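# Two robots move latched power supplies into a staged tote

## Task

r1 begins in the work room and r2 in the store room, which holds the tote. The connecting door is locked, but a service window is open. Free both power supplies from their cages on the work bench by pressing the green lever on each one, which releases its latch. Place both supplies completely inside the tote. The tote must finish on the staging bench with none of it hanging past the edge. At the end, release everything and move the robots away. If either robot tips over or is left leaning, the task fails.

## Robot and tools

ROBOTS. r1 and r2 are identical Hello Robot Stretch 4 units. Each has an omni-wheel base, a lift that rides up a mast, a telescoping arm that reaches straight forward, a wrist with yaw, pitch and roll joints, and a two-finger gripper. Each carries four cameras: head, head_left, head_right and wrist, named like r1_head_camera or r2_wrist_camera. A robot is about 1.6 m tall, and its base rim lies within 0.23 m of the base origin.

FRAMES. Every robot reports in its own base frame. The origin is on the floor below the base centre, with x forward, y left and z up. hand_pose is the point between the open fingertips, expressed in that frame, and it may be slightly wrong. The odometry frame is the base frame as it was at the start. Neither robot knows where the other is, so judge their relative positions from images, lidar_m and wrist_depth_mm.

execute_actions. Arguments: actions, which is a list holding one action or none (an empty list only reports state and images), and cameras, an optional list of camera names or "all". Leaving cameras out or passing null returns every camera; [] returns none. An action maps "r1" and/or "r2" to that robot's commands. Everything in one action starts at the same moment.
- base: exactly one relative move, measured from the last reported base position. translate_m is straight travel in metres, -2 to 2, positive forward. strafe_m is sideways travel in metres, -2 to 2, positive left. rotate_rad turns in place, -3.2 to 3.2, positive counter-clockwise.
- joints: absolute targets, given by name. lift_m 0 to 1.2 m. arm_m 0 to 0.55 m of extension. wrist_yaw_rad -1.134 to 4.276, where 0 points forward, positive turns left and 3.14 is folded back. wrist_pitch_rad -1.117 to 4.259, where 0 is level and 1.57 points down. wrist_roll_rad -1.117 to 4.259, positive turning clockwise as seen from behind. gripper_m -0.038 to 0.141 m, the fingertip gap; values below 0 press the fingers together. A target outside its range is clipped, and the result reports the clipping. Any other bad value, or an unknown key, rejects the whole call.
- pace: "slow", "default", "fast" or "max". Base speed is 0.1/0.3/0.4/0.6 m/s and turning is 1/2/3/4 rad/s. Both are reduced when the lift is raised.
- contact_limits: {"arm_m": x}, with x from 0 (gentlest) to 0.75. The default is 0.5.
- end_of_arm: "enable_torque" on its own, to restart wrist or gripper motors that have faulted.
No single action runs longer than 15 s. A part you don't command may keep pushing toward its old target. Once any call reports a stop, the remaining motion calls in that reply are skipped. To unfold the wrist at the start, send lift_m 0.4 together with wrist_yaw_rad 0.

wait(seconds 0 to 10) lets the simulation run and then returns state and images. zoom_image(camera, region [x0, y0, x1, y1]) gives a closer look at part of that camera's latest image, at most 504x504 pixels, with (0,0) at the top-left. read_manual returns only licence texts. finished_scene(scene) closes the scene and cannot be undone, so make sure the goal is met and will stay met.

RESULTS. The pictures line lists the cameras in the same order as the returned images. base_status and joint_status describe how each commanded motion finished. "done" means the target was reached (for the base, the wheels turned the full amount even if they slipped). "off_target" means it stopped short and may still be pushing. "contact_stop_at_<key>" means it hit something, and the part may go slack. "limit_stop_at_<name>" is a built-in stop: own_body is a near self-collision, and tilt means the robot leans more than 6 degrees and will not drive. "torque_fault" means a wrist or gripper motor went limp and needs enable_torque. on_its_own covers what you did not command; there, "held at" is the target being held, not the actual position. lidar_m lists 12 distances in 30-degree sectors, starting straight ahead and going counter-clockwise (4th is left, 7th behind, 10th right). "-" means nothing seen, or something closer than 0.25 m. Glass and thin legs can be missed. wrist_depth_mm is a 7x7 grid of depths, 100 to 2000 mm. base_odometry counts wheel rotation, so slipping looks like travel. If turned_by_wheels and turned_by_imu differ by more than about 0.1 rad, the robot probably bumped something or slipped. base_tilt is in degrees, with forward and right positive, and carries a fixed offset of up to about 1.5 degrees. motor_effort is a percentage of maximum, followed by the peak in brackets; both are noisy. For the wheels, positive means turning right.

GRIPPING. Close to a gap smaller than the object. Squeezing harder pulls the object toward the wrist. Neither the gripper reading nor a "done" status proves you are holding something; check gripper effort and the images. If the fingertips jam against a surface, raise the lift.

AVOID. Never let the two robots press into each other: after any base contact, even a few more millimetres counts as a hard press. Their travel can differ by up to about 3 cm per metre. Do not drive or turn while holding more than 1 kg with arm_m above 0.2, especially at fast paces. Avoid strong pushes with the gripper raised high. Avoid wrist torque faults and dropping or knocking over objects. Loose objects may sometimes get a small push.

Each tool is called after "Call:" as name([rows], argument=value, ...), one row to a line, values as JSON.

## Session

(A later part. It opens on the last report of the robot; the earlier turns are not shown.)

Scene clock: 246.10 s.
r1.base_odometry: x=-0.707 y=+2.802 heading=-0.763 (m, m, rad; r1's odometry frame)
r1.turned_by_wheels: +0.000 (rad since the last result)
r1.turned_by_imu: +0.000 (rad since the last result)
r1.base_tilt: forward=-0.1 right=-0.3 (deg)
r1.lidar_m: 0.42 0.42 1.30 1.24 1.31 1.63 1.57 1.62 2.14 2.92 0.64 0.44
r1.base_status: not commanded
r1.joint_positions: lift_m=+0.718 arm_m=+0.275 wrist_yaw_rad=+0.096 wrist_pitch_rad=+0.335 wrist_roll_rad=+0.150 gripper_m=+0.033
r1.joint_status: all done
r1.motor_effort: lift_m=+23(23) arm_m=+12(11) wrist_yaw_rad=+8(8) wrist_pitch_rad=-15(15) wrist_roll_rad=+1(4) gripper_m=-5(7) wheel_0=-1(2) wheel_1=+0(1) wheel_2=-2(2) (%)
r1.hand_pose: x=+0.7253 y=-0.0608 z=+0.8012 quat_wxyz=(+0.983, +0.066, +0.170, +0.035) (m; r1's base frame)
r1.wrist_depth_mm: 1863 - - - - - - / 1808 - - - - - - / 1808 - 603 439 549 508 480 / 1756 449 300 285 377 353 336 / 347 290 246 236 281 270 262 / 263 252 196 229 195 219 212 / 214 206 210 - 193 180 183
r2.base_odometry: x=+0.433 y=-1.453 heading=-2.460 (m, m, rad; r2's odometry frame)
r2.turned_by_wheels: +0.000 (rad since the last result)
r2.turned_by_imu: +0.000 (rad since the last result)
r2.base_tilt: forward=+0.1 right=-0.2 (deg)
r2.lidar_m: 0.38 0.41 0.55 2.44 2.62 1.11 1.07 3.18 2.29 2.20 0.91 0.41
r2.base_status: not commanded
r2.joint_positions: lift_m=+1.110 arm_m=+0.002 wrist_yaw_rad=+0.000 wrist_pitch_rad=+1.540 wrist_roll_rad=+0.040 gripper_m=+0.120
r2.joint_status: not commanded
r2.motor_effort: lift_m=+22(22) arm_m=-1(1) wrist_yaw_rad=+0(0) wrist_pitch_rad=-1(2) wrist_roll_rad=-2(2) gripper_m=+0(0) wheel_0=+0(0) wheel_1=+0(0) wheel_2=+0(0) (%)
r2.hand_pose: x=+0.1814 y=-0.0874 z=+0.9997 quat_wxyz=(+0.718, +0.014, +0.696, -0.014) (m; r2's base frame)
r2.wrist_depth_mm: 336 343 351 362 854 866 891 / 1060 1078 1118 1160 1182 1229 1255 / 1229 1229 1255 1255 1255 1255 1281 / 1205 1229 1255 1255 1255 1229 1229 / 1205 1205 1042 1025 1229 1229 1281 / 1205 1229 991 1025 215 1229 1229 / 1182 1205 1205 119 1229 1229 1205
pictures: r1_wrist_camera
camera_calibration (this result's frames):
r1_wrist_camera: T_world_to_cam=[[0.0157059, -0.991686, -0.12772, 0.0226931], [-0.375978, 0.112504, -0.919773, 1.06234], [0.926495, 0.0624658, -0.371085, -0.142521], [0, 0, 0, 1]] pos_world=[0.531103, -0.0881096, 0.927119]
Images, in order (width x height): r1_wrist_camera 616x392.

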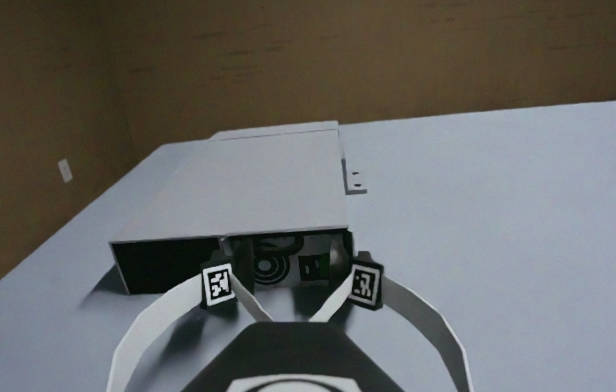

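Call:
execute_actions([
  {"r1":{"joints":{"arm_m":0.281,"gripper_m":0.010,"lift_m":0.7165},"pace":"slow"}},
], cameras=[])

Call:
execute_actions([
  {"r1":{"joints":{"arm_m":0.287,"gripper_m":-0.014,"lift_m":0.715},"pace":"slow"}},
], cameras=[])

Call:
execute_actions([
  {"r1":{"joints":{"arm_m":0.293,"gripper_m":-0.038,"lift_m":0.7135},"pace":"slow"}},
], cameras=["r1_wrist_camera"])

Call:
zoom_image(camera="r1_wrist_camera", region=[182, 210, 402, 340])

Scene clock: 247.50 s.
r1.base_odometry: x=-0.707 y=+2.802 heading=-0.763 (m, m, rad; r1's odometry frame)
r1.turned_by_wheels: +0.000 (rad since the last result)
r1.turned_by_imu: +0.000 (rad since the last result)
r1.base_tilt: forward=-0.1 right=-0.4 (deg)
r1.lidar_m: 0.41 0.44 1.29 1.23 1.28 1.65 1.55 1.63 2.14 2.87 0.64 0.44
r1.base_status: not commanded
r1.joint_positions: lift_m=+0.717 arm_m=+0.279 wrist_yaw_rad=+0.099 wrist_pitch_rad=+0.336 wrist_roll_rad=+0.150 gripper_m=+0.010
r1.joint_status: all done
r1.motor_effort: lift_m=+16(22) arm_m=+12(17) wrist_yaw_rad=+1(12) wrist_pitch_rad=-19(20) wrist_roll_rad=-1(2) gripper_m=-18(20) wheel_0=+2(2) wheel_1=+2(2) wheel_2=-3(4) (%)
r1.hand_pose: x=+0.7294 y=-0.0602 z=+0.7998 quat_wxyz=(+0.983, +0.066, +0.170, +0.036) (m; r1's base frame)
r1.wrist_depth_mm: 1863 - - - - - - / 1863 - - - - - - / 1808 - 554 427 544 504 473 / 1756 442 296 276 373 347 334 / 345 285 239 235 277 266 256 / 259 232 187 228 189 216 209 / 213 201 208 - 193 178 181
r2.base_odometry: x=+0.433 y=-1.453 heading=-2.460 (m, m, rad; r2's odometry frame)
r2.turned_by_wheels: +0.000 (rad since the last result)
r2.turned_by_imu: +0.000 (rad since the last result)
r2.base_tilt: forward=+0.2 right=-0.2 (deg)
r2.lidar_m: 0.39 0.40 0.56 2.46 2.61 1.13 1.07 3.22 2.31 2.21 0.91 0.42
r2.base_status: not commanded
r2.joint_positions: lift_m=+1.110 arm_m=+0.002 wrist_yaw_rad=+0.000 wrist_pitch_rad=+1.540 wrist_roll_rad=+0.040 gripper_m=+0.120
r2.joint_status: not commanded
r2.motor_effort: lift_m=+22(22) arm_m=+0(0) wrist_yaw_rad=+0(0) wrist_pitch_rad=-1(1) wrist_roll_rad=+1(0) gripper_m=-2(1) wheel_0=+0(0) wheel_1=+0(0) wheel_2=+1(0) (%)
r2.hand_pose: x=+0.1814 y=-0.0874 z=+0.9997 quat_wxyz=(+0.718, +0.014, +0.696, -0.014) (m; r2's base frame)
r2.wrist_depth_mm: 336 343 351 362 831 866 904 / 1042 1060 1118 1160 1160 1255 1281 / 1255 1229 1229 1255 1255 1255 1255 / 1229 1229 1229 1255 1229 1255 1255 / 1229 1229 1025 1025 1229 1255 1255 / 1182 1182 1008 1008 216 1229 1229 / 1182 1205 1205 119 1229 1229 1229
pictures: none
No camera images: the call's "cameras" was empty. Leave "cameras" out to get every camera's image.

Scene clock: 248.67 s.
r1.base_odometry: x=-0.707 y=+2.802 heading=-0.763 (m, m, rad; r1's odometry frame)
r1.turned_by_wheels: +0.000 (rad since the last result)
r1.turned_by_imu: +0.000 (rad since the last result)
r1.base_tilt: forward=-0.1 right=-0.3 (deg)
r1.lidar_m: 0.41 0.45 1.29 1.24 1.30 1.62 1.54 1.63 2.15 2.90 0.62 0.44
r1.base_status: not commanded
r1.joint_positions: lift_m=+0.715 arm_m=+0.285 wrist_yaw_rad=+0.099 wrist_pitch_rad=+0.337 wrist_roll_rad=+0.150 gripper_m=-0.013
r1.joint_status: all done
r1.motor_effort: lift_m=+17(17) arm_m=+11(17) wrist_yaw_rad=+1(10) wrist_pitch_rad=-22(23) wrist_roll_rad=+0(0) gripper_m=-27(24) wheel_0=+2(2) wheel_1=+2(2) wheel_2=-3(4) (%)
r1.hand_pose: x=+0.7354 y=-0.0600 z=+0.7980 quat_wxyz=(+0.982, +0.065, +0.171, +0.036) (m; r1's base frame)
r1.wrist_depth_mm: 1808 - - - - - - / 1808 - - - - - - / 1756 - 492 413 525 488 469 / 1708 433 290 273 364 343 327 / 330 267 233 229 273 264 254 / 256 167 209 225 186 210 207 / 209 200 205 - 191 180 179
r2.base_odometry: x=+0.433 y=-1.453 heading=-2.460 (m, m, rad; r2's odometry frame)
r2.turned_by_wheels: +0.000 (rad since the last result)
r2.turned_by_imu: +0.000 (rad since the last result)
r2.base_tilt: forward=+0.1 right=-0.2 (deg)
r2.lidar_m: 0.37 0.42 0.56 2.44 2.62 1.11 1.07 3.20 2.32 2.22 0.89 0.40
r2.base_status: not commanded
r2.joint_positions: lift_m=+1.110 arm_m=+0.002 wrist_yaw_rad=+0.000 wrist_pitch_rad=+1.540 wrist_roll_rad=+0.040 gripper_m=+0.120
r2.joint_status: not commanded
r2.motor_effort: lift_m=+22(22) arm_m=+0(0) wrist_yaw_rad=+0(0) wrist_pitch_rad=+0(1) wrist_roll_rad=+0(1) gripper_m=-1(1) wheel_0=+0(0) wheel_1=-1(1) wheel_2=+0(0) (%)
r2.hand_pose: x=+0.1814 y=-0.0874 z=+0.9997 quat_wxyz=(+0.718, +0.014, +0.696, -0.014) (m; r2's base frame)
r2.wrist_depth_mm: 336 343 351 359 831 866 891 / 1042 1078 1118 1182 1160 1229 1255 / 1255 1255 1229 1229 1255 1255 1255 / 1229 1229 1229 1229 1255 1255 1281 / 1205 1229 1025 1008 1229 1255 1255 / 1205 1205 991 1008 215 1255 1205 / 1205 1205 1205 119 1205 1229 1229
pictures: none
No camera images: the call's "cameras" was empty. Leave "cameras" out to get every camera's image.

Scene clock: 249.77 s.
r1.base_odometry: x=-0.707 y=+2.802 heading=-0.763 (m, m, rad; r1's odometry frame)
r1.turned_by_wheels: +0.000 (rad since the last result)
r1.turned_by_imu: +0.000 (rad since the last result)
r1.base_tilt: forward=+0.0 right=-0.4 (deg)
r1.lidar_m: 0.41 0.43 1.31 1.23 1.31 1.61 1.55 1.62 2.16 2.89 0.60 0.45
r1.base_status: not commanded
r1.joint_positions: lift_m=+0.714 arm_m=+0.291 wrist_yaw_rad=+0.099 wrist_pitch_rad=+0.339 wrist_roll_rad=+0.149 gripper_m=-0.037
r1.joint_status: all done
r1.on_its_own: wrist_pitch_rad is at rest, and its effort (-25) is outside its rest range (-23 to +23)
r1.motor_effort: lift_m=+17(17) arm_m=+12(14) wrist_yaw_rad=+1(9) wrist_pitch_rad=-25(27) wrist_roll_rad=+2(1) gripper_m=-28(29) wheel_0=+4(4) wheel_1=+3(3) wheel_2=-3(4) (%)
r1.hand_pose: x=+0.7412 y=-0.0601 z=+0.7961 quat_wxyz=(+0.982, +0.065, +0.171, +0.036) (m; r1's base frame)
r1.wrist_depth_mm: 1808 - - - - - - / 1863 - - - - - - / 1756 - 442 404 521 488 459 / 1708 427 281 266 357 340 322 / 325 266 228 222 267 259 252 / 250 162 196 223 181 199 204 / 202 200 202 - 188 176 177
r2.base_odometry: x=+0.433 y=-1.453 heading=-2.460 (m, m, rad; r2's odometry frame)
r2.turned_by_wheels: +0.000 (rad since the last result)
r2.turned_by_imu: +0.000 (rad since the last result)
r2.base_tilt: forward=+0.2 right=-0.2 (deg)
r2.lidar_m: 0.37 0.39 0.58 2.44 2.60 1.11 1.08 3.20 2.30 2.20 0.88 0.42
r2.base_status: not commanded
r2.joint_positions: lift_m=+1.110 arm_m=+0.002 wrist_yaw_rad=+0.000 wrist_pitch_rad=+1.540 wrist_roll_rad=+0.040 gripper_m=+0.120
r2.joint_status: not commanded
r2.motor_effort: lift_m=+22(22) arm_m=+0(0) wrist_yaw_rad=+0(0) wrist_pitch_rad=-1(1) wrist_roll_rad=+0(1) gripper_m=+0(1) wheel_0=+0(0) wheel_1=+0(0) wheel_2=+0(0) (%)
r2.hand_pose: x=+0.1814 y=-0.0874 z=+0.9997 quat_wxyz=(+0.718, +0.014, +0.696, -0.014) (m; r2's base frame)
r2.wrist_depth_mm: 334 342 353 362 842 866 891 / 1042 1078 1118 1160 1182 1229 1255 / 1255 1255 1255 1255 1255 1255 1255 / 1229 1205 1229 1229 1255 1255 1255 / 1205 1205 1042 1025 1229 1229 1229 / 1205 1229 991 991 216 1229 1255 / 1182 1229 1205 119 1205 1229 1229
pictures: r1_wrist_camera
camera_calibration (this result's frames):
r1_wrist_camera: T_world_to_cam=[[0.018105, -0.991768, -0.126761, 0.0199455], [-0.379545, 0.110475, -0.918554, 1.06513], [0.924996, 0.0647419, -0.37442, -0.155305], [0, 0, 0, 1]] pos_world=[0.547561, -0.087834, 0.922761]
Images, in order (width x height): r1_wrist_camera 616x392.

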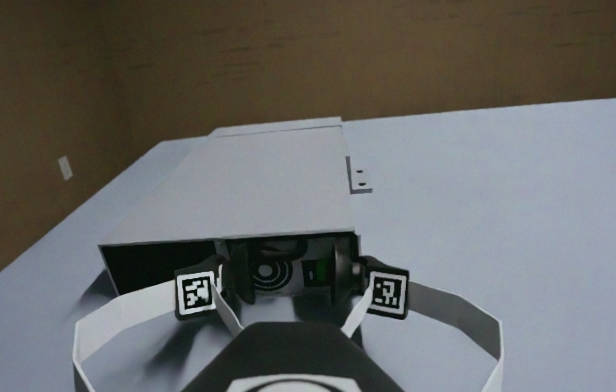

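Region (182, 210, 402, 340) of r1_wrist_camera's 616x392 image, scaled by 2.291; it fills the top 298 rows of this view, and the rest is white.

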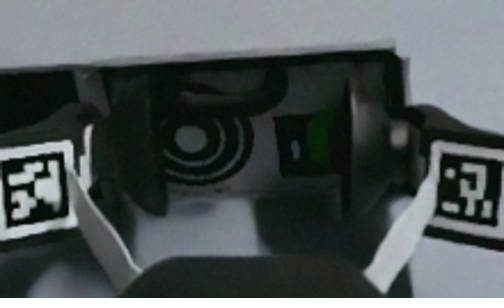

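Call:
execute_actions([
  {"r1":{"joints":{"arm_m":0.283},"pace":"slow"}},
], cameras=[])

Call:
execute_actions([
  {"r1":{"joints":{"arm_m":0.280},"pace":"slow"}},
], cameras=["r1_wrist_camera"])

Call:
zoom_image(camera="r1_wrist_camera", region=[182, 210, 402, 340])

Scene clock: 250.87 s.
r1.base_odometry: x=-0.706 y=+2.802 heading=-0.763 (m, m, rad; r1's odometry frame)
r1.turned_by_wheels: +0.000 (rad since the last result)
r1.turned_by_imu: +0.000 (rad since the last result)
r1.base_tilt: forward=+0.0 right=-0.4 (deg)
r1.lidar_m: 0.40 0.44 1.29 1.23 1.29 1.64 1.55 1.62 2.18 2.89 0.64 0.44
r1.base_status: not commanded
r1.joint_positions: lift_m=+0.714 arm_m=+0.285 wrist_yaw_rad=+0.103 wrist_pitch_rad=+0.335 wrist_roll_rad=+0.149 gripper_m=-0.037
r1.joint_status: all done
r1.motor_effort: lift_m=+18(18) arm_m=-11(9) wrist_yaw_rad=-10(11) wrist_pitch_rad=-15(24) wrist_roll_rad=+3(0) gripper_m=-32(33) wheel_0=+3(4) wheel_1=+2(3) wheel_2=+3(3) (%)
r1.hand_pose: x=+0.7358 y=-0.0589 z=+0.7971 quat_wxyz=(+0.983, +0.065, +0.170, +0.038) (m; r1's base frame)
r1.wrist_depth_mm: 1808 - - - - - - / 1808 - - - - - - / 1808 - 496 415 535 500 466 / 1661 436 289 268 362 343 329 / 330 274 233 226 271 264 253 / 255 164 182 224 181 200 206 / 212 200 204 - 189 178 178
r2.base_odometry: x=+0.433 y=-1.453 heading=-2.460 (m, m, rad; r2's odometry frame)
r2.turned_by_wheels: +0.000 (rad since the last result)
r2.turned_by_imu: +0.000 (rad since the last result)
r2.base_tilt: forward=+0.2 right=-0.2 (deg)
r2.lidar_m: 0.38 0.40 0.59 2.44 2.63 1.14 1.07 3.23 2.28 2.22 0.90 0.41
r2.base_status: not commanded
r2.joint_positions: lift_m=+1.110 arm_m=+0.002 wrist_yaw_rad=+0.000 wrist_pitch_rad=+1.540 wrist_roll_rad=+0.040 gripper_m=+0.120
r2.joint_status: not commanded
r2.motor_effort: lift_m=+22(22) arm_m=-1(0) wrist_yaw_rad=+0(0) wrist_pitch_rad=-1(0) wrist_roll_rad=+0(1) gripper_m=-1(2) wheel_0=+0(0) wheel_1=+0(0) wheel_2=+0(0) (%)
r2.hand_pose: x=+0.1814 y=-0.0874 z=+0.9997 quat_wxyz=(+0.718, +0.014, +0.696, -0.014) (m; r2's base frame)
r2.wrist_depth_mm: 334 340 349 362 831 854 904 / 1042 1060 1098 1138 1182 1229 1255 / 1229 1255 1229 1255 1255 1255 1255 / 1229 1205 1229 1229 1255 1229 1281 / 1229 1229 1025 1008 1229 1229 1229 / 1205 1205 991 1008 215 1229 1229 / 1205 1205 1205 119 1205 1229 1229
pictures: none
No camera images: the call's "cameras" was empty. Leave "cameras" out to get every camera's image.

Scene clock: 251.53 s.
r1.base_odometry: x=-0.706 y=+2.802 heading=-0.763 (m, m, rad; r1's odometry frame)
r1.turned_by_wheels: +0.000 (rad since the last result)
r1.turned_by_imu: +0.000 (rad since the last result)
r1.base_tilt: forward=+0.0 right=-0.3 (deg)
r1.lidar_m: 0.40 0.42 1.32 1.25 1.29 1.64 1.55 1.62 2.19 2.86 0.62 0.46
r1.base_status: not commanded
r1.joint_positions: lift_m=+0.714 arm_m=+0.281 wrist_yaw_rad=+0.103 wrist_pitch_rad=+0.336 wrist_roll_rad=+0.150 gripper_m=-0.037
r1.joint_status: all done
r1.motor_effort: lift_m=+18(18) arm_m=-6(10) wrist_yaw_rad=-10(11) wrist_pitch_rad=-18(20) wrist_roll_rad=-2(1) gripper_m=-26(32) wheel_0=+6(6) wheel_1=+3(3) wheel_2=+1(3) (%)
r1.hand_pose: x=+0.7318 y=-0.0589 z=+0.7967 quat_wxyz=(+0.982, +0.065, +0.170, +0.038) (m; r1's base frame)
r1.wrist_depth_mm: 1756 - - - - - - / 1808 - - - - - - / 1708 - 488 402 525 488 459 / 1708 433 286 272 359 342 325 / 329 279 235 232 268 262 253 / 253 163 195 220 183 209 205 / 208 199 202 - 188 176 177
r2.base_odometry: x=+0.433 y=-1.453 heading=-2.460 (m, m, rad; r2's odometry frame)
r2.turned_by_wheels: +0.000 (rad since the last result)
r2.turned_by_imu: +0.000 (rad since the last result)
r2.base_tilt: forward=+0.1 right=-0.2 (deg)
r2.lidar_m: 0.40 0.39 0.57 2.40 2.59 1.14 1.07 3.19 2.31 2.20 0.91 0.43
r2.base_status: not commanded
r2.joint_positions: lift_m=+1.110 arm_m=+0.002 wrist_yaw_rad=+0.000 wrist_pitch_rad=+1.540 wrist_roll_rad=+0.040 gripper_m=+0.120
r2.joint_status: not commanded
r2.motor_effort: lift_m=+22(22) arm_m=-1(0) wrist_yaw_rad=+0(0) wrist_pitch_rad=-1(1) wrist_roll_rad=+1(2) gripper_m=+1(0) wheel_0=+0(0) wheel_1=+0(0) wheel_2=+0(0) (%)
r2.hand_pose: x=+0.1814 y=-0.0874 z=+0.9997 quat_wxyz=(+0.718, +0.014, +0.696, -0.014) (m; r2's base frame)
r2.wrist_depth_mm: 334 343 351 359 831 866 904 / 1042 1078 1118 1160 1182 1229 1281 / 1229 1229 1229 1255 1255 1255 1255 / 1229 1229 1229 1255 1255 1255 1229 / 1205 1205 1025 1025 1229 1255 1229 / 1205 1205 1008 991 215 1229 1255 / 1205 1205 1205 119 1229 1229 1229
pictures: r1_wrist_camera
camera_calibration (this result's frames):
r1_wrist_camera: T_world_to_cam=[[0.0222531, -0.9916, -0.127413, 0.0188301], [-0.37789, 0.109647, -0.919335, 1.06131], [0.925583, 0.0686061, -0.372276, -0.148351], [0, 0, 0, 1]] pos_world=[0.537952, -0.08752, 0.922875]
Images, in order (width x height): r1_wrist_camera 616x392.

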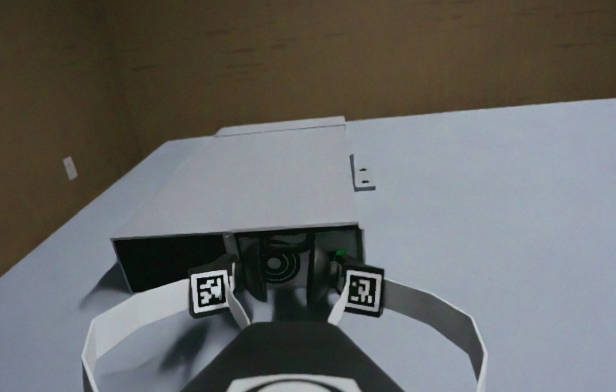

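Region (182, 210, 402, 340) of r1_wrist_camera's 616x392 image, scaled by 2.291; it fills the top 298 rows of this view, and the rest is white.

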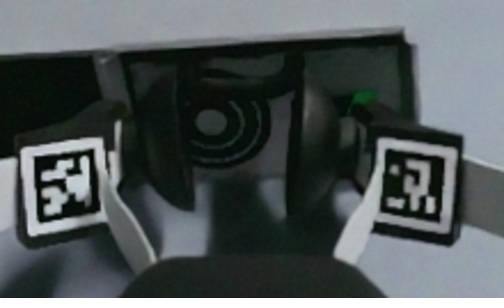

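Call:
execute_actions([
  {"r1":{"joints":{"arm_m":0.250,"gripper_m":0.06,"lift_m":0.726,"wrist_roll_rad":0.04}}},
], cameras=["r1_wrist_camera"])

Call:
zoom_image(camera="r1_wrist_camera", region=[182, 210, 402, 340])

Scene clock: 253.33 s.
r1.base_odometry: x=-0.706 y=+2.802 heading=-0.763 (m, m, rad; r1's odometry frame)
r1.turned_by_wheels: -0.001 (rad since the last result)
r1.turned_by_imu: -0.001 (rad since the last result)
r1.base_tilt: forward=-0.1 right=-0.4 (deg)
r1.lidar_m: 0.40 0.44 1.30 1.24 1.27 1.67 1.53 1.62 2.16 2.87 0.64 0.43
r1.base_status: not commanded
r1.joint_positions: lift_m=+0.726 arm_m=+0.252 wrist_yaw_rad=+0.100 wrist_pitch_rad=+0.332 wrist_roll_rad=+0.040 gripper_m=+0.060
r1.joint_status: all done
r1.motor_effort: lift_m=+23(25) arm_m=-9(8) wrist_yaw_rad=-2(11) wrist_pitch_rad=-7(32) wrist_roll_rad=-4(4) gripper_m=-2(26) wheel_0=+0(6) wheel_1=+0(3) wheel_2=+1(1) (%)
r1.hand_pose: x=+0.7025 y=-0.0598 z=+0.8098 quat_wxyz=(+0.985, +0.012, +0.166, +0.046) (m; r1's base frame)
r1.wrist_depth_mm: 1756 - - - - - - / 1756 - - - - - - / 1661 - 603 480 661 661 668 / 1708 421 312 310 430 427 427 / 315 309 273 267 315 315 314 / 247 249 198 240 198 249 248 / 208 206 215 - 213 206 208
r2.base_odometry: x=+0.433 y=-1.453 heading=-2.460 (m, m, rad; r2's odometry frame)
r2.turned_by_wheels: +0.000 (rad since the last result)
r2.turned_by_imu: +0.000 (rad since the last result)
r2.base_tilt: forward=+0.1 right=-0.2 (deg)
r2.lidar_m: 0.39 0.41 0.59 2.42 2.61 1.13 1.08 3.18 2.31 2.23 0.89 0.40
r2.base_status: not commanded
r2.joint_positions: lift_m=+1.110 arm_m=+0.002 wrist_yaw_rad=+0.000 wrist_pitch_rad=+1.540 wrist_roll_rad=+0.040 gripper_m=+0.120
r2.joint_status: not commanded
r2.motor_effort: lift_m=+22(22) arm_m=+0(0) wrist_yaw_rad=+0(0) wrist_pitch_rad=-1(0) wrist_roll_rad=+0(1) gripper_m=+0(1) wheel_0=+0(0) wheel_1=+0(0) wheel_2=+0(0) (%)
r2.hand_pose: x=+0.1814 y=-0.0874 z=+0.9997 quat_wxyz=(+0.718, +0.014, +0.696, -0.014) (m; r2's base frame)
r2.wrist_depth_mm: 336 343 351 362 831 866 891 / 1025 1078 1118 1138 1160 1229 1281 / 1255 1229 1255 1255 1255 1255 1255 / 1229 1229 1229 1255 1229 1229 1229 / 1205 1205 1042 1008 1229 1255 1255 / 1205 1205 1008 1008 215 1229 1229 / 1182 1182 1205 119 1205 1229 1229
pictures: r1_wrist_camera
camera_calibration (this result's frames):
r1_wrist_camera: T_world_to_cam=[[0.0558338, -0.998131, -0.0248511, -0.0867552], [-0.366429, 0.00266842, -0.930442, 1.05701], [0.928769, 0.0610563, -0.365595, -0.124383], [0, 0, 0, 1]] pos_world=[0.507685, -0.0818192, 0.935853]
Images, in order (width x height): r1_wrist_camera 616x392.

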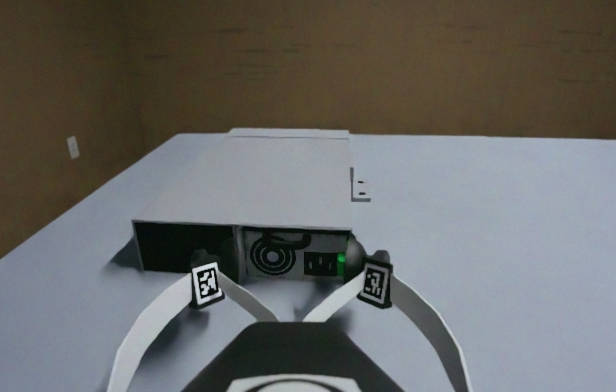

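Region (182, 210, 402, 340) of r1_wrist_camera's 616x392 image, scaled by 2.291; it fills the top 298 rows of this view, and the rest is white.

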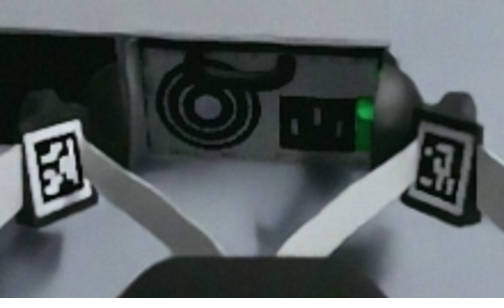

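Call:
execute_actions([
  {"r1":{"base":{"strafe_m":0.006},"joints":{"arm_m":0.258,"gripper_m":0.045,"lift_m":0.7215,"wrist_roll_rad":0.08}}},
], cameras=["r1_wrist_camera"])

Call:
zoom_image(camera="r1_wrist_camera", region=[182, 210, 402, 340])

Scene clock: 254.73 s.
r1.base_odometry: x=-0.702 y=+2.806 heading=-0.763 (m, m, rad; r1's odometry frame)
r1.turned_by_wheels: +0.000 (rad since the last result)
r1.turned_by_imu: +0.000 (rad since the last result)
r1.base_tilt: forward=-0.1 right=-0.4 (deg)
r1.lidar_m: 0.41 0.41 1.31 1.23 1.29 1.62 1.53 1.62 2.14 2.91 0.64 0.44
r1.base_status: done
r1.joint_positions: lift_m=+0.722 arm_m=+0.256 wrist_yaw_rad=+0.100 wrist_pitch_rad=+0.332 wrist_roll_rad=+0.080 gripper_m=+0.045
r1.joint_status: all done
r1.motor_effort: lift_m=+17(21) arm_m=+9(11) wrist_yaw_rad=-2(1) wrist_pitch_rad=-9(8) wrist_roll_rad=+1(1) gripper_m=-3(5) wheel_0=+1(4) wheel_1=-1(6) wheel_2=+1(1) (%)
r1.hand_pose: x=+0.7074 y=-0.0597 z=+0.8058 quat_wxyz=(+0.985, +0.031, +0.167, +0.043) (m; r1's base frame)
r1.wrist_depth_mm: 1708 - - - - - - / 1808 - - - - - - / 1661 - 597 459 609 597 585 / 1661 433 306 298 407 394 392 / 320 301 271 259 289 297 293 / 251 251 198 235 198 239 233 / 209 204 212 - 203 195 196
r2.base_odometry: x=+0.433 y=-1.453 heading=-2.460 (m, m, rad; r2's odometry frame)
r2.turned_by_wheels: +0.000 (rad since the last result)
r2.turned_by_imu: +0.000 (rad since the last result)
r2.base_tilt: forward=+0.1 right=-0.2 (deg)
r2.lidar_m: 0.39 0.42 0.57 2.41 2.61 1.13 1.07 3.21 2.31 2.22 0.89 0.43
r2.base_status: not commanded
r2.joint_positions: lift_m=+1.110 arm_m=+0.002 wrist_yaw_rad=+0.000 wrist_pitch_rad=+1.540 wrist_roll_rad=+0.040 gripper_m=+0.120
r2.joint_status: not commanded
r2.motor_effort: lift_m=+22(22) arm_m=+0(0) wrist_yaw_rad=+0(0) wrist_pitch_rad=+0(0) wrist_roll_rad=-1(1) gripper_m=+0(1) wheel_0=+0(0) wheel_1=+0(0) wheel_2=+0(0) (%)
r2.hand_pose: x=+0.1814 y=-0.0874 z=+0.9997 quat_wxyz=(+0.718, +0.014, +0.696, -0.014) (m; r2's base frame)
r2.wrist_depth_mm: 336 342 351 362 842 866 904 / 1042 1078 1098 1160 1182 1229 1255 / 1229 1229 1255 1229 1281 1255 1255 / 1229 1205 1255 1229 1255 1255 1255 / 1205 1205 1042 1025 1229 1255 1255 / 1205 1205 1008 1008 216 1205 1229 / 1229 1205 1205 119 1229 1205 1205
pictures: r1_wrist_camera
camera_calibration (this result's frames):
r1_wrist_camera: T_world_to_cam=[[0.043097, -0.99715, -0.0619209, -0.0481249], [-0.369571, 0.0416705, -0.928268, 1.05786], [0.928203, 0.0628898, -0.366722, -0.128966], [0, 0, 0, 1]] pos_world=[0.512737, -0.0839588, 0.931706]
Images, in order (width x height): r1_wrist_camera 616x392.

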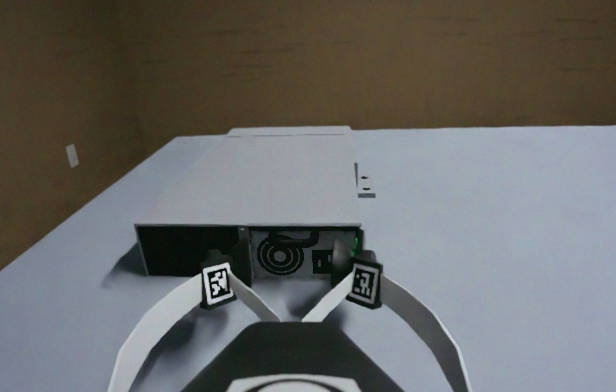

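Region (182, 210, 402, 340) of r1_wrist_camera's 616x392 image, scaled by 2.291; it fills the top 298 rows of this view, and the rest is white.

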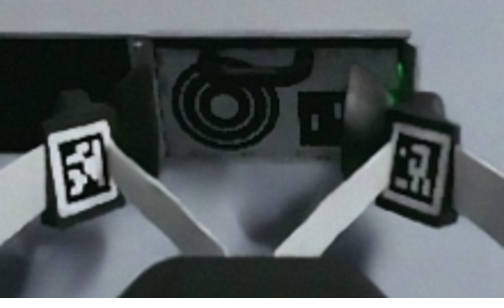

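Call:
execute_actions([
  {"r1":{"joints":{"gripper_m":0.040}}},
], cameras=[])

Call:
execute_actions([
  {"r1":{"joints":{"arm_m":0.275},"pace":"slow"}},
], cameras=["r1_wrist_camera"])

Call:
zoom_image(camera="r1_wrist_camera", region=[182, 210, 402, 340])

Scene clock: 255.60 s.
r1.base_odometry: x=-0.702 y=+2.806 heading=-0.763 (m, m, rad; r1's odometry frame)
r1.turned_by_wheels: +0.000 (rad since the last result)
r1.turned_by_imu: +0.000 (rad since the last result)
r1.base_tilt: forward=-0.1 right=-0.3 (deg)
r1.lidar_m: 0.41 0.44 1.30 1.23 1.29 1.61 1.54 1.61 2.14 2.86 0.64 0.43
r1.base_status: not commanded
r1.joint_positions: lift_m=+0.722 arm_m=+0.256 wrist_yaw_rad=+0.100 wrist_pitch_rad=+0.332 wrist_roll_rad=+0.080 gripper_m=+0.040
r1.joint_status: all done
r1.motor_effort: lift_m=+17(16) arm_m=+9(9) wrist_yaw_rad=-1(2) wrist_pitch_rad=-6(7) wrist_roll_rad=+0(2) gripper_m=-3(6) wheel_0=+1(1) wheel_1=-1(1) wheel_2=+1(1) (%)
r1.hand_pose: x=+0.7074 y=-0.0597 z=+0.8058 quat_wxyz=(+0.985, +0.031, +0.167, +0.043) (m; r1's base frame)
r1.wrist_depth_mm: 1808 - - - - - - / 1808 - - - - - - / 1708 - 597 459 615 597 591 / 1756 433 307 301 410 399 392 / 320 303 283 260 300 297 291 / 251 250 197 236 195 236 232 / 209 204 211 - 203 196 196
r2.base_odometry: x=+0.433 y=-1.453 heading=-2.460 (m, m, rad; r2's odometry frame)
r2.turned_by_wheels: +0.000 (rad since the last result)
r2.turned_by_imu: +0.000 (rad since the last result)
r2.base_tilt: forward=+0.1 right=-0.2 (deg)
r2.lidar_m: 0.37 0.43 0.59 2.45 2.62 1.13 1.06 3.17 2.31 2.21 0.88 0.43
r2.base_status: not commanded
r2.joint_positions: lift_m=+1.110 arm_m=+0.002 wrist_yaw_rad=+0.000 wrist_pitch_rad=+1.540 wrist_roll_rad=+0.040 gripper_m=+0.120
r2.joint_status: not commanded
r2.motor_effort: lift_m=+22(22) arm_m=-1(0) wrist_yaw_rad=+0(0) wrist_pitch_rad=-1(1) wrist_roll_rad=-1(2) gripper_m=+0(1) wheel_0=+0(0) wheel_1=+0(0) wheel_2=+0(0) (%)
r2.hand_pose: x=+0.1814 y=-0.0874 z=+0.9997 quat_wxyz=(+0.718, +0.014, +0.696, -0.014) (m; r2's base frame)
r2.wrist_depth_mm: 338 343 351 359 831 866 891 / 1025 1060 1118 1160 1160 1229 1281 / 1229 1229 1255 1255 1255 1255 1308 / 1229 1229 1255 1229 1255 1255 1255 / 1229 1229 1042 1042 1229 1229 1255 / 1205 1205 1008 1008 215 1229 1229 / 1182 1205 1205 119 1205 1229 1229
pictures: none
No camera images: the call's "cameras" was empty. Leave "cameras" out to get every camera's image.

Scene clock: 256.70 s.
r1.base_odometry: x=-0.702 y=+2.806 heading=-0.763 (m, m, rad; r1's odometry frame)
r1.turned_by_wheels: +0.000 (rad since the last result)
r1.turned_by_imu: +0.000 (rad since the last result)
r1.base_tilt: forward=+0.0 right=-0.4 (deg)
r1.lidar_m: 0.42 0.44 1.31 1.24 1.28 1.63 1.53 1.60 2.17 2.89 0.63 0.43
r1.base_status: not commanded
r1.joint_positions: lift_m=+0.722 arm_m=+0.273 wrist_yaw_rad=+0.097 wrist_pitch_rad=+0.333 wrist_roll_rad=+0.080 gripper_m=+0.040
r1.joint_status: all done
r1.motor_effort: lift_m=+17(17) arm_m=+11(12) wrist_yaw_rad=+5(5) wrist_pitch_rad=-10(9) wrist_roll_rad=-2(1) gripper_m=-3(5) wheel_0=+1(1) wheel_1=-1(1) wheel_2=+0(1) (%)
r1.hand_pose: x=+0.7238 y=-0.0605 z=+0.8056 quat_wxyz=(+0.985, +0.031, +0.167, +0.041) (m; r1's base frame)
r1.wrist_depth_mm: 1808 - - - - - - / 1756 - - - - - - / 1708 - 591 455 615 597 580 / 1708 436 306 298 399 397 389 / 322 298 250 245 300 297 291 / 250 250 196 236 196 236 233 / 208 204 211 - 203 195 196
r2.base_odometry: x=+0.433 y=-1.453 heading=-2.460 (m, m, rad; r2's odometry frame)
r2.turned_by_wheels: +0.000 (rad since the last result)
r2.turned_by_imu: +0.000 (rad since the last result)
r2.base_tilt: forward=+0.1 right=-0.1 (deg)
r2.lidar_m: 0.37 0.39 0.57 2.45 2.59 1.11 1.06 3.21 2.32 2.21 0.91 0.42
r2.base_status: not commanded
r2.joint_positions: lift_m=+1.110 arm_m=+0.002 wrist_yaw_rad=+0.000 wrist_pitch_rad=+1.540 wrist_roll_rad=+0.040 gripper_m=+0.120
r2.joint_status: not commanded
r2.motor_effort: lift_m=+22(22) arm_m=+0(0) wrist_yaw_rad=+0(0) wrist_pitch_rad=-1(2) wrist_roll_rad=-2(1) gripper_m=-1(0) wheel_0=+0(0) wheel_1=+0(0) wheel_2=+0(0) (%)
r2.hand_pose: x=+0.1814 y=-0.0874 z=+0.9997 quat_wxyz=(+0.718, +0.014, +0.696, -0.014) (m; r2's base frame)
r2.wrist_depth_mm: 336 343 351 362 831 854 891 / 1042 1060 1118 1160 1182 1229 1281 / 1229 1255 1255 1229 1229 1255 1255 / 1229 1205 1255 1229 1229 1229 1255 / 1205 1205 1025 1008 1229 1255 1255 / 1205 1205 991 1008 216 1205 1229 / 1182 1205 1182 119 1229 1229 1205
pictures: r1_wrist_camera
camera_calibration (this result's frames):
r1_wrist_camera: T_world_to_cam=[[0.0401691, -0.997261, -0.0620972, -0.0473803], [-0.370233, 0.0428685, -0.927949, 1.06403], [0.92807, 0.0602653, -0.367497, -0.143618], [0, 0, 0, 1]] pos_world=[0.529129, -0.0842086, 0.931642]
Images, in order (width x height): r1_wrist_camera 616x392.

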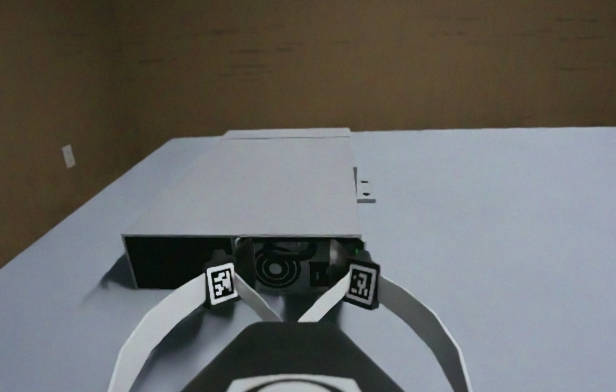

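Region (182, 210, 402, 340) of r1_wrist_camera's 616x392 image, scaled by 2.291; it fills the top 298 rows of this view, and the rest is white.

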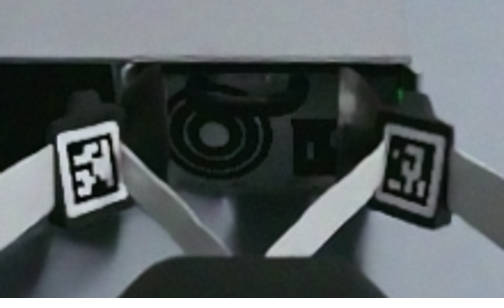

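Pads are inside; now close while advancing slightly.

Call:
execute_actions([
  {"r1":{"joints":{"arm_m":0.277,"gripper_m":0.012,"lift_m":0.7205},"pace":"slow"}},
], cameras=["r1_wrist_camera"])

Call:
execute_actions([
  {"r1":{"joints":{"arm_m":0.283,"gripper_m":-0.013,"lift_m":0.719},"pace":"slow"}},
], cameras=[])

Call:
execute_actions([
  {"r1":{"joints":{"arm_m":0.289,"gripper_m":-0.038,"lift_m":0.717},"pace":"slow"}},
], cameras=["r1_wrist_camera"])

Call:
zoom_image(camera="r1_wrist_camera", region=[182, 210, 402, 340])

Scene clock: 258.30 s.
r1.base_odometry: x=-0.702 y=+2.806 heading=-0.763 (m, m, rad; r1's odometry frame)
r1.turned_by_wheels: +0.000 (rad since the last result)
r1.turned_by_imu: +0.000 (rad since the last result)
r1.base_tilt: forward=+0.0 right=-0.4 (deg)
r1.lidar_m: 0.42 0.44 1.29 1.24 1.28 1.66 1.56 1.62 2.15 2.92 0.64 0.45
r1.base_status: not commanded
r1.joint_positions: lift_m=+0.721 arm_m=+0.276 wrist_yaw_rad=+0.101 wrist_pitch_rad=+0.333 wrist_roll_rad=+0.080 gripper_m=+0.012
r1.joint_status: all done
r1.motor_effort: lift_m=+17(16) arm_m=+8(9) wrist_yaw_rad=-3(15) wrist_pitch_rad=-9(10) wrist_roll_rad=-2(1) gripper_m=-14(10) wheel_0=+0(1) wheel_1=+0(0) wheel_2=+0(2) (%)
r1.hand_pose: x=+0.7265 y=-0.0596 z=+0.8046 quat_wxyz=(+0.984, +0.031, +0.167, +0.043) (m; r1's base frame)
r1.wrist_depth_mm: 1808 - - - - - - / 1756 - - - - - - / 1808 - 647 445 603 591 569 / 1661 430 300 296 392 389 387 / 317 296 250 243 297 293 287 / 249 247 187 231 186 235 231 / 206 202 209 - 203 193 195
r2.base_odometry: x=+0.433 y=-1.453 heading=-2.460 (m, m, rad; r2's odometry frame)
r2.turned_by_wheels: +0.000 (rad since the last result)
r2.turned_by_imu: +0.000 (rad since the last result)
r2.base_tilt: forward=+0.2 right=-0.2 (deg)
r2.lidar_m: 0.39 0.39 0.58 2.42 2.62 1.12 1.06 3.24 2.31 2.23 0.89 0.42
r2.base_status: not commanded
r2.joint_positions: lift_m=+1.110 arm_m=+0.002 wrist_yaw_rad=+0.000 wrist_pitch_rad=+1.540 wrist_roll_rad=+0.040 gripper_m=+0.120
r2.joint_status: not commanded
r2.motor_effort: lift_m=+22(22) arm_m=+0(0) wrist_yaw_rad=+0(0) wrist_pitch_rad=-1(1) wrist_roll_rad=+1(1) gripper_m=-1(2) wheel_0=+0(0) wheel_1=+0(1) wheel_2=+0(0) (%)
r2.hand_pose: x=+0.1814 y=-0.0874 z=+0.9997 quat_wxyz=(+0.718, +0.014, +0.696, -0.014) (m; r2's base frame)
r2.wrist_depth_mm: 336 343 351 362 842 866 891 / 1060 1078 1118 1160 1160 1229 1255 / 1229 1255 1255 1281 1255 1281 1255 / 1229 1229 1229 1205 1229 1255 1255 / 1205 1205 1025 1025 1255 1255 1229 / 1205 1205 1008 1008 215 1229 1255 / 1205 1205 1205 119 1205 1229 1229
pictures: r1_wrist_camera
camera_calibration (this result's frames):
r1_wrist_camera: T_world_to_cam=[[0.0434263, -0.997125, -0.0621001, -0.0489978], [-0.370392, 0.0416602, -0.927941, 1.06409], [0.92786, 0.0632984, -0.367518, -0.146249], [0, 0, 0, 1]] pos_world=[0.531956, -0.0839298, 0.930621]
Images, in order (width x height): r1_wrist_camera 616x392.

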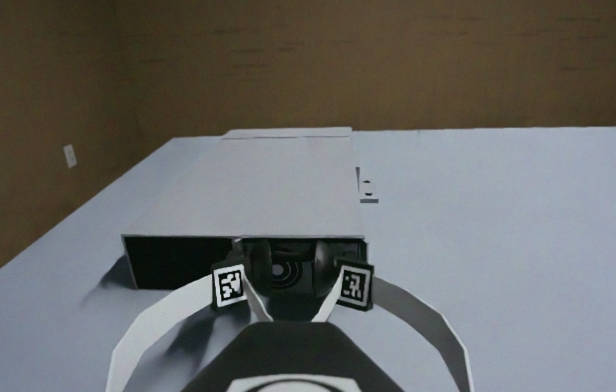

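Scene clock: 259.50 s.
r1.base_odometry: x=-0.702 y=+2.806 heading=-0.763 (m, m, rad; r1's odometry frame)
r1.turned_by_wheels: +0.000 (rad since the last result)
r1.turned_by_imu: +0.000 (rad since the last result)
r1.base_tilt: forward=+0.0 right=-0.4 (deg)
r1.lidar_m: 0.40 0.43 1.29 1.23 1.28 1.63 1.55 1.63 2.19 2.89 0.63 0.43
r1.base_status: not commanded
r1.joint_positions: lift_m=+0.719 arm_m=+0.282 wrist_yaw_rad=+0.101 wrist_pitch_rad=+0.335 wrist_roll_rad=+0.080 gripper_m=-0.012
r1.joint_status: all done
r1.motor_effort: lift_m=+17(17) arm_m=+8(13) wrist_yaw_rad=-5(5) wrist_pitch_rad=-14(14) wrist_roll_rad=+0(0) gripper_m=-24(25) wheel_0=+1(1) wheel_1=+1(1) wheel_2=+0(1) (%)
r1.hand_pose: x=+0.7324 y=-0.0594 z=+0.8027 quat_wxyz=(+0.984, +0.031, +0.168, +0.043) (m; r1's base frame)
r1.wrist_depth_mm: 1708 - - - - - - / 1756 - - - - - - / 1756 - 500 439 591 574 564 / 1661 427 294 289 384 384 377 / 312 281 243 235 281 289 285 / 244 224 185 231 185 229 228 / 204 199 206 - 202 190 194
r2.base_odometry: x=+0.433 y=-1.453 heading=-2.460 (m, m, rad; r2's odometry frame)
r2.turned_by_wheels: +0.000 (rad since the last result)
r2.turned_by_imu: +0.000 (rad since the last result)
r2.base_tilt: forward=+0.1 right=-0.2 (deg)
r2.lidar_m: 0.38 0.41 0.55 2.40 2.62 1.11 1.07 3.19 2.27 2.23 0.90 0.41
r2.base_status: not commanded
r2.joint_positions: lift_m=+1.110 arm_m=+0.002 wrist_yaw_rad=+0.000 wrist_pitch_rad=+1.540 wrist_roll_rad=+0.040 gripper_m=+0.120
r2.joint_status: not commanded
r2.motor_effort: lift_m=+22(22) arm_m=+0(1) wrist_yaw_rad=+0(0) wrist_pitch_rad=-2(1) wrist_roll_rad=+0(1) gripper_m=-2(1) wheel_0=+0(0) wheel_1=+0(0) wheel_2=+0(0) (%)
r2.hand_pose: x=+0.1814 y=-0.0874 z=+0.9997 quat_wxyz=(+0.718, +0.014, +0.696, -0.014) (m; r2's base frame)
r2.wrist_depth_mm: 336 342 351 359 831 866 891 / 1042 1078 1118 1138 1182 1229 1255 / 1229 1229 1255 1255 1281 1255 1255 / 1229 1229 1229 1255 1229 1255 1281 / 1229 1229 1025 1008 1229 1255 1229 / 1205 1205 1008 1008 215 1229 1229 / 1205 1205 1182 119 1229 1205 1229
pictures: none
No camera images: the call's "cameras" was empty. Leave "cameras" out to get every camera's image.

Scene clock: 260.63 s.
r1.base_odometry: x=-0.702 y=+2.806 heading=-0.763 (m, m, rad; r1's odometry frame)
r1.turned_by_wheels: +0.000 (rad since the last result)
r1.turned_by_imu: +0.000 (rad since the last result)
r1.base_tilt: forward=+0.0 right=-0.3 (deg)
r1.lidar_m: 0.43 0.45 1.30 1.24 1.25 1.64 1.55 1.64 2.17 2.89 0.65 0.43
r1.base_status: not commanded
r1.joint_positions: lift_m=+0.717 arm_m=+0.287 wrist_yaw_rad=+0.101 wrist_pitch_rad=+0.335 wrist_roll_rad=+0.080 gripper_m=-0.037
r1.joint_status: all done
r1.motor_effort: lift_m=+17(18) arm_m=+8(14) wrist_yaw_rad=-6(5) wrist_pitch_rad=-18(17) wrist_roll_rad=+0(0) gripper_m=-30(28) wheel_0=+2(1) wheel_1=+2(1) wheel_2=+0(1) (%)
r1.hand_pose: x=+0.7382 y=-0.0594 z=+0.8004 quat_wxyz=(+0.984, +0.031, +0.169, +0.043) (m; r1's base frame)
r1.wrist_depth_mm: 1756 - - - - - - / 1708 - - - - - - / 1756 - 488 430 585 564 554 / 1708 415 287 283 375 377 368 / 309 273 237 226 276 285 278 / 242 163 185 227 185 225 223 / 201 197 204 - 197 188 191
r2.base_odometry: x=+0.433 y=-1.453 heading=-2.460 (m, m, rad; r2's odometry frame)
r2.turned_by_wheels: +0.000 (rad since the last result)
r2.turned_by_imu: +0.000 (rad since the last result)
r2.base_tilt: forward=+0.1 right=-0.2 (deg)
r2.lidar_m: 0.38 0.40 0.54 2.44 2.63 1.11 1.06 3.20 2.30 2.22 0.89 0.42
r2.base_status: not commanded
r2.joint_positions: lift_m=+1.110 arm_m=+0.002 wrist_yaw_rad=+0.000 wrist_pitch_rad=+1.540 wrist_roll_rad=+0.040 gripper_m=+0.120
r2.joint_status: not commanded
r2.motor_effort: lift_m=+22(22) arm_m=+0(1) wrist_yaw_rad=+0(0) wrist_pitch_rad=-1(1) wrist_roll_rad=-1(1) gripper_m=+0(2) wheel_0=+0(0) wheel_1=+0(0) wheel_2=+0(0) (%)
r2.hand_pose: x=+0.1814 y=-0.0874 z=+0.9997 quat_wxyz=(+0.718, +0.014, +0.696, -0.014) (m; r2's base frame)
r2.wrist_depth_mm: 336 343 349 362 831 854 904 / 1042 1078 1118 1160 1160 1229 1255 / 1229 1229 1229 1255 1255 1255 1255 / 1229 1229 1255 1229 1229 1255 1255 / 1205 1229 1042 1025 1255 1229 1229 / 1205 1205 991 1008 215 1229 1255 / 1182 1205 1182 119 1229 1229 1205
pictures: r1_wrist_camera
camera_calibration (this result's frames):
r1_wrist_camera: T_world_to_cam=[[0.0441266, -0.997102, -0.0619745, -0.0501674], [-0.372451, 0.0411432, -0.927139, 1.06543], [0.927002, 0.063994, -0.369556, -0.156362], [0, 0, 0, 1]] pos_world=[0.543983, -0.0838511, 0.926912]
Images, in order (width x height): r1_wrist_camera 616x392.

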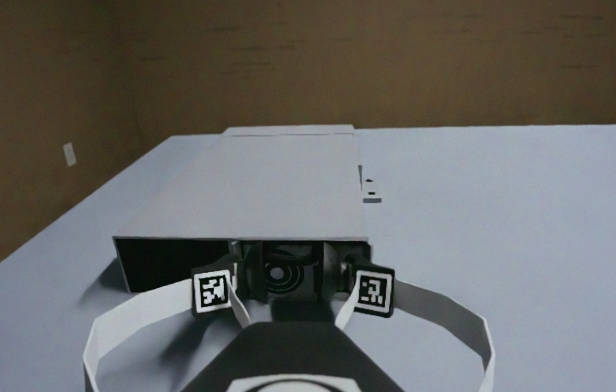

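Region (182, 210, 402, 340) of r1_wrist_camera's 616x392 image, scaled by 2.291; it fills the top 298 rows of this view, and the rest is white.

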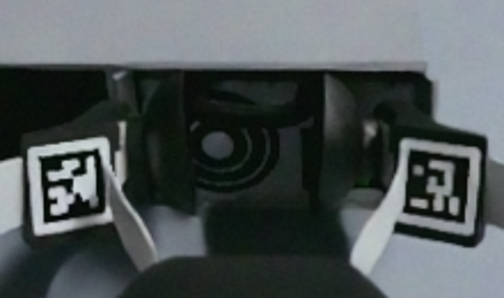

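Call:
execute_actions([
  {"r1":{"joints":{"arm_m":0.280},"pace":"slow"}},
], cameras=["r1_wrist_camera"])

Call:
zoom_image(camera="r1_wrist_camera", region=[182, 210, 402, 340])

Scene clock: 261.67 s.
r1.base_odometry: x=-0.702 y=+2.806 heading=-0.763 (m, m, rad; r1's odometry frame)
r1.turned_by_wheels: +0.000 (rad since the last result)
r1.turned_by_imu: +0.000 (rad since the last result)
r1.base_tilt: forward=+0.0 right=-0.4 (deg)
r1.lidar_m: 0.38 0.44 1.31 1.23 1.27 1.62 1.55 1.61 2.14 2.87 0.61 0.42
r1.base_status: not commanded
r1.joint_positions: lift_m=+0.717 arm_m=+0.282 wrist_yaw_rad=+0.104 wrist_pitch_rad=+0.333 wrist_roll_rad=+0.080 gripper_m=-0.037
r1.joint_status: all done
r1.on_its_own: wrist_yaw_rad is at rest, and its effort (-15) is outside its rest range (-13 to +13)
r1.motor_effort: lift_m=+19(19) arm_m=-14(13) wrist_yaw_rad=-15(15) wrist_pitch_rad=-8(16) wrist_roll_rad=+1(1) gripper_m=-33(32) wheel_0=-1(1) wheel_1=+0(2) wheel_2=+7(6) (%)
r1.hand_pose: x=+0.7337 y=-0.0585 z=+0.8011 quat_wxyz=(+0.984, +0.031, +0.167, +0.045) (m; r1's base frame)
r1.wrist_depth_mm: 1708 - - - - - - / 1756 - - - - - - / 1756 - 500 433 591 574 559 / 1708 415 290 286 379 384 377 / 310 278 239 230 277 285 282 / 241 221 183 227 185 226 225 / 202 198 205 - 198 189 192
r2.base_odometry: x=+0.433 y=-1.453 heading=-2.460 (m, m, rad; r2's odometry frame)
r2.turned_by_wheels: +0.000 (rad since the last result)
r2.turned_by_imu: +0.000 (rad since the last result)
r2.base_tilt: forward=+0.1 right=-0.2 (deg)
r2.lidar_m: 0.38 0.41 0.56 2.43 2.61 1.13 1.06 3.21 2.29 2.22 0.91 0.42
r2.base_status: not commanded
r2.joint_positions: lift_m=+1.110 arm_m=+0.002 wrist_yaw_rad=+0.000 wrist_pitch_rad=+1.540 wrist_roll_rad=+0.040 gripper_m=+0.120
r2.joint_status: not commanded
r2.motor_effort: lift_m=+22(22) arm_m=+0(0) wrist_yaw_rad=+0(0) wrist_pitch_rad=-1(1) wrist_roll_rad=+1(0) gripper_m=-1(1) wheel_0=+0(0) wheel_1=+0(0) wheel_2=+0(0) (%)
r2.hand_pose: x=+0.1814 y=-0.0874 z=+0.9997 quat_wxyz=(+0.718, +0.014, +0.696, -0.014) (m; r2's base frame)
r2.wrist_depth_mm: 338 342 349 362 831 866 891 / 1042 1078 1118 1160 1182 1229 1255 / 1229 1229 1229 1255 1255 1281 1255 / 1229 1229 1229 1255 1255 1255 1229 / 1205 1205 1025 1008 1255 1229 1229 / 1205 1229 1008 1008 216 1255 1255 / 1205 1205 1205 119 1229 1205 1205
pictures: r1_wrist_camera
camera_calibration (this result's frames):
r1_wrist_camera: T_world_to_cam=[[0.0474093, -0.996941, -0.0621355, -0.0512975], [-0.369981, 0.0402547, -0.928167, 1.06328], [0.927829, 0.0669927, -0.366941, -0.154486], [0, 0, 0, 1]] pos_world=[0.539161, -0.0835931, 0.927024]
Images, in order (width x height): r1_wrist_camera 616x392.

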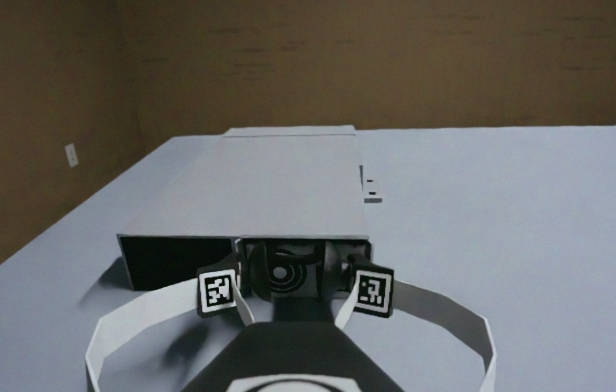

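Region (182, 210, 402, 340) of r1_wrist_camera's 616x392 image, scaled by 2.291; it fills the top 298 rows of this view, and the rest is white.

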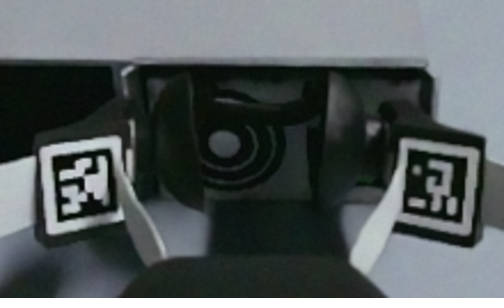

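Call:
execute_actions([
  {"r1":{"joints":{"arm_m":0.276},"pace":"slow"}},
], cameras=["r1_wrist_camera"])

Call:
zoom_image(camera="r1_wrist_camera", region=[182, 210, 402, 340])

Scene clock: 262.47 s.
r1.base_odometry: x=-0.702 y=+2.806 heading=-0.763 (m, m, rad; r1's odometry frame)
r1.turned_by_wheels: +0.000 (rad since the last result)
r1.turned_by_imu: +0.000 (rad since the last result)
r1.base_tilt: forward=+0.0 right=-0.4 (deg)
r1.lidar_m: 0.40 0.45 1.32 1.24 1.27 1.64 1.55 1.60 2.16 2.87 0.62 0.44
r1.base_status: not commanded
r1.joint_positions: lift_m=+0.717 arm_m=+0.278 wrist_yaw_rad=+0.102 wrist_pitch_rad=+0.335 wrist_roll_rad=+0.080 gripper_m=-0.037
r1.joint_status: all done
r1.motor_effort: lift_m=+19(19) arm_m=-10(15) wrist_yaw_rad=-6(15) wrist_pitch_rad=-15(16) wrist_roll_rad=-2(1) gripper_m=-29(32) wheel_0=+0(1) wheel_1=+0(1) wheel_2=+3(6) (%)
r1.hand_pose: x=+0.7286 y=-0.0593 z=+0.8005 quat_wxyz=(+0.984, +0.031, +0.168, +0.043) (m; r1's base frame)
r1.wrist_depth_mm: 1756 - - - - - - / 1808 - - - - - - / 1708 - 492 427 580 564 554 / 1708 413 289 282 379 379 373 / 307 277 240 227 277 285 281 / 241 163 180 226 184 225 224 / 200 197 204 - 198 189 191
r2.base_odometry: x=+0.433 y=-1.453 heading=-2.460 (m, m, rad; r2's odometry frame)
r2.turned_by_wheels: +0.000 (rad since the last result)
r2.turned_by_imu: +0.000 (rad since the last result)
r2.base_tilt: forward=+0.1 right=-0.2 (deg)
r2.lidar_m: 0.39 0.42 0.56 2.42 2.60 1.10 1.07 3.18 2.29 2.20 0.92 0.40
r2.base_status: not commanded
r2.joint_positions: lift_m=+1.110 arm_m=+0.002 wrist_yaw_rad=+0.000 wrist_pitch_rad=+1.540 wrist_roll_rad=+0.040 gripper_m=+0.120
r2.joint_status: not commanded
r2.motor_effort: lift_m=+22(22) arm_m=+0(1) wrist_yaw_rad=+0(0) wrist_pitch_rad=-1(1) wrist_roll_rad=-1(0) gripper_m=-1(1) wheel_0=+0(0) wheel_1=+0(0) wheel_2=+0(1) (%)
r2.hand_pose: x=+0.1814 y=-0.0874 z=+0.9997 quat_wxyz=(+0.718, +0.014, +0.696, -0.014) (m; r2's base frame)
r2.wrist_depth_mm: 336 343 351 362 831 854 891 / 1042 1060 1118 1182 1182 1229 1255 / 1229 1229 1255 1255 1255 1255 1281 / 1229 1229 1229 1229 1255 1229 1281 / 1205 1205 1042 1025 1229 1229 1255 / 1205 1205 991 1008 215 1229 1229 / 1229 1205 1205 119 1229 1229 1229
pictures: r1_wrist_camera
camera_calibration (this result's frames):
r1_wrist_camera: T_world_to_cam=[[0.0445479, -0.99708, -0.0620187, -0.0498949], [-0.371759, 0.0410762, -0.92742, 1.06165], [0.92726, 0.0643706, -0.368843, -0.148149], [0, 0, 0, 1]] pos_world=[0.534274, -0.0838215, 0.92686]
Images, in order (width x height): r1_wrist_camera 616x392.

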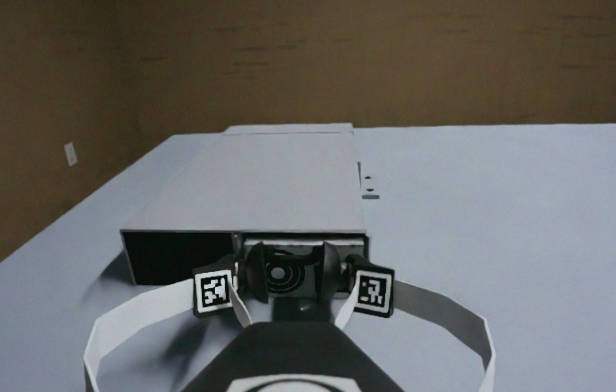

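Region (182, 210, 402, 340) of r1_wrist_camera's 616x392 image, scaled by 2.291; it fills the top 298 rows of this view, and the rest is white.

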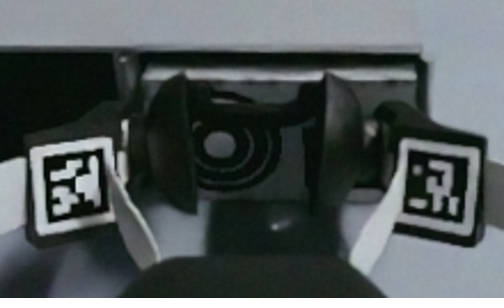

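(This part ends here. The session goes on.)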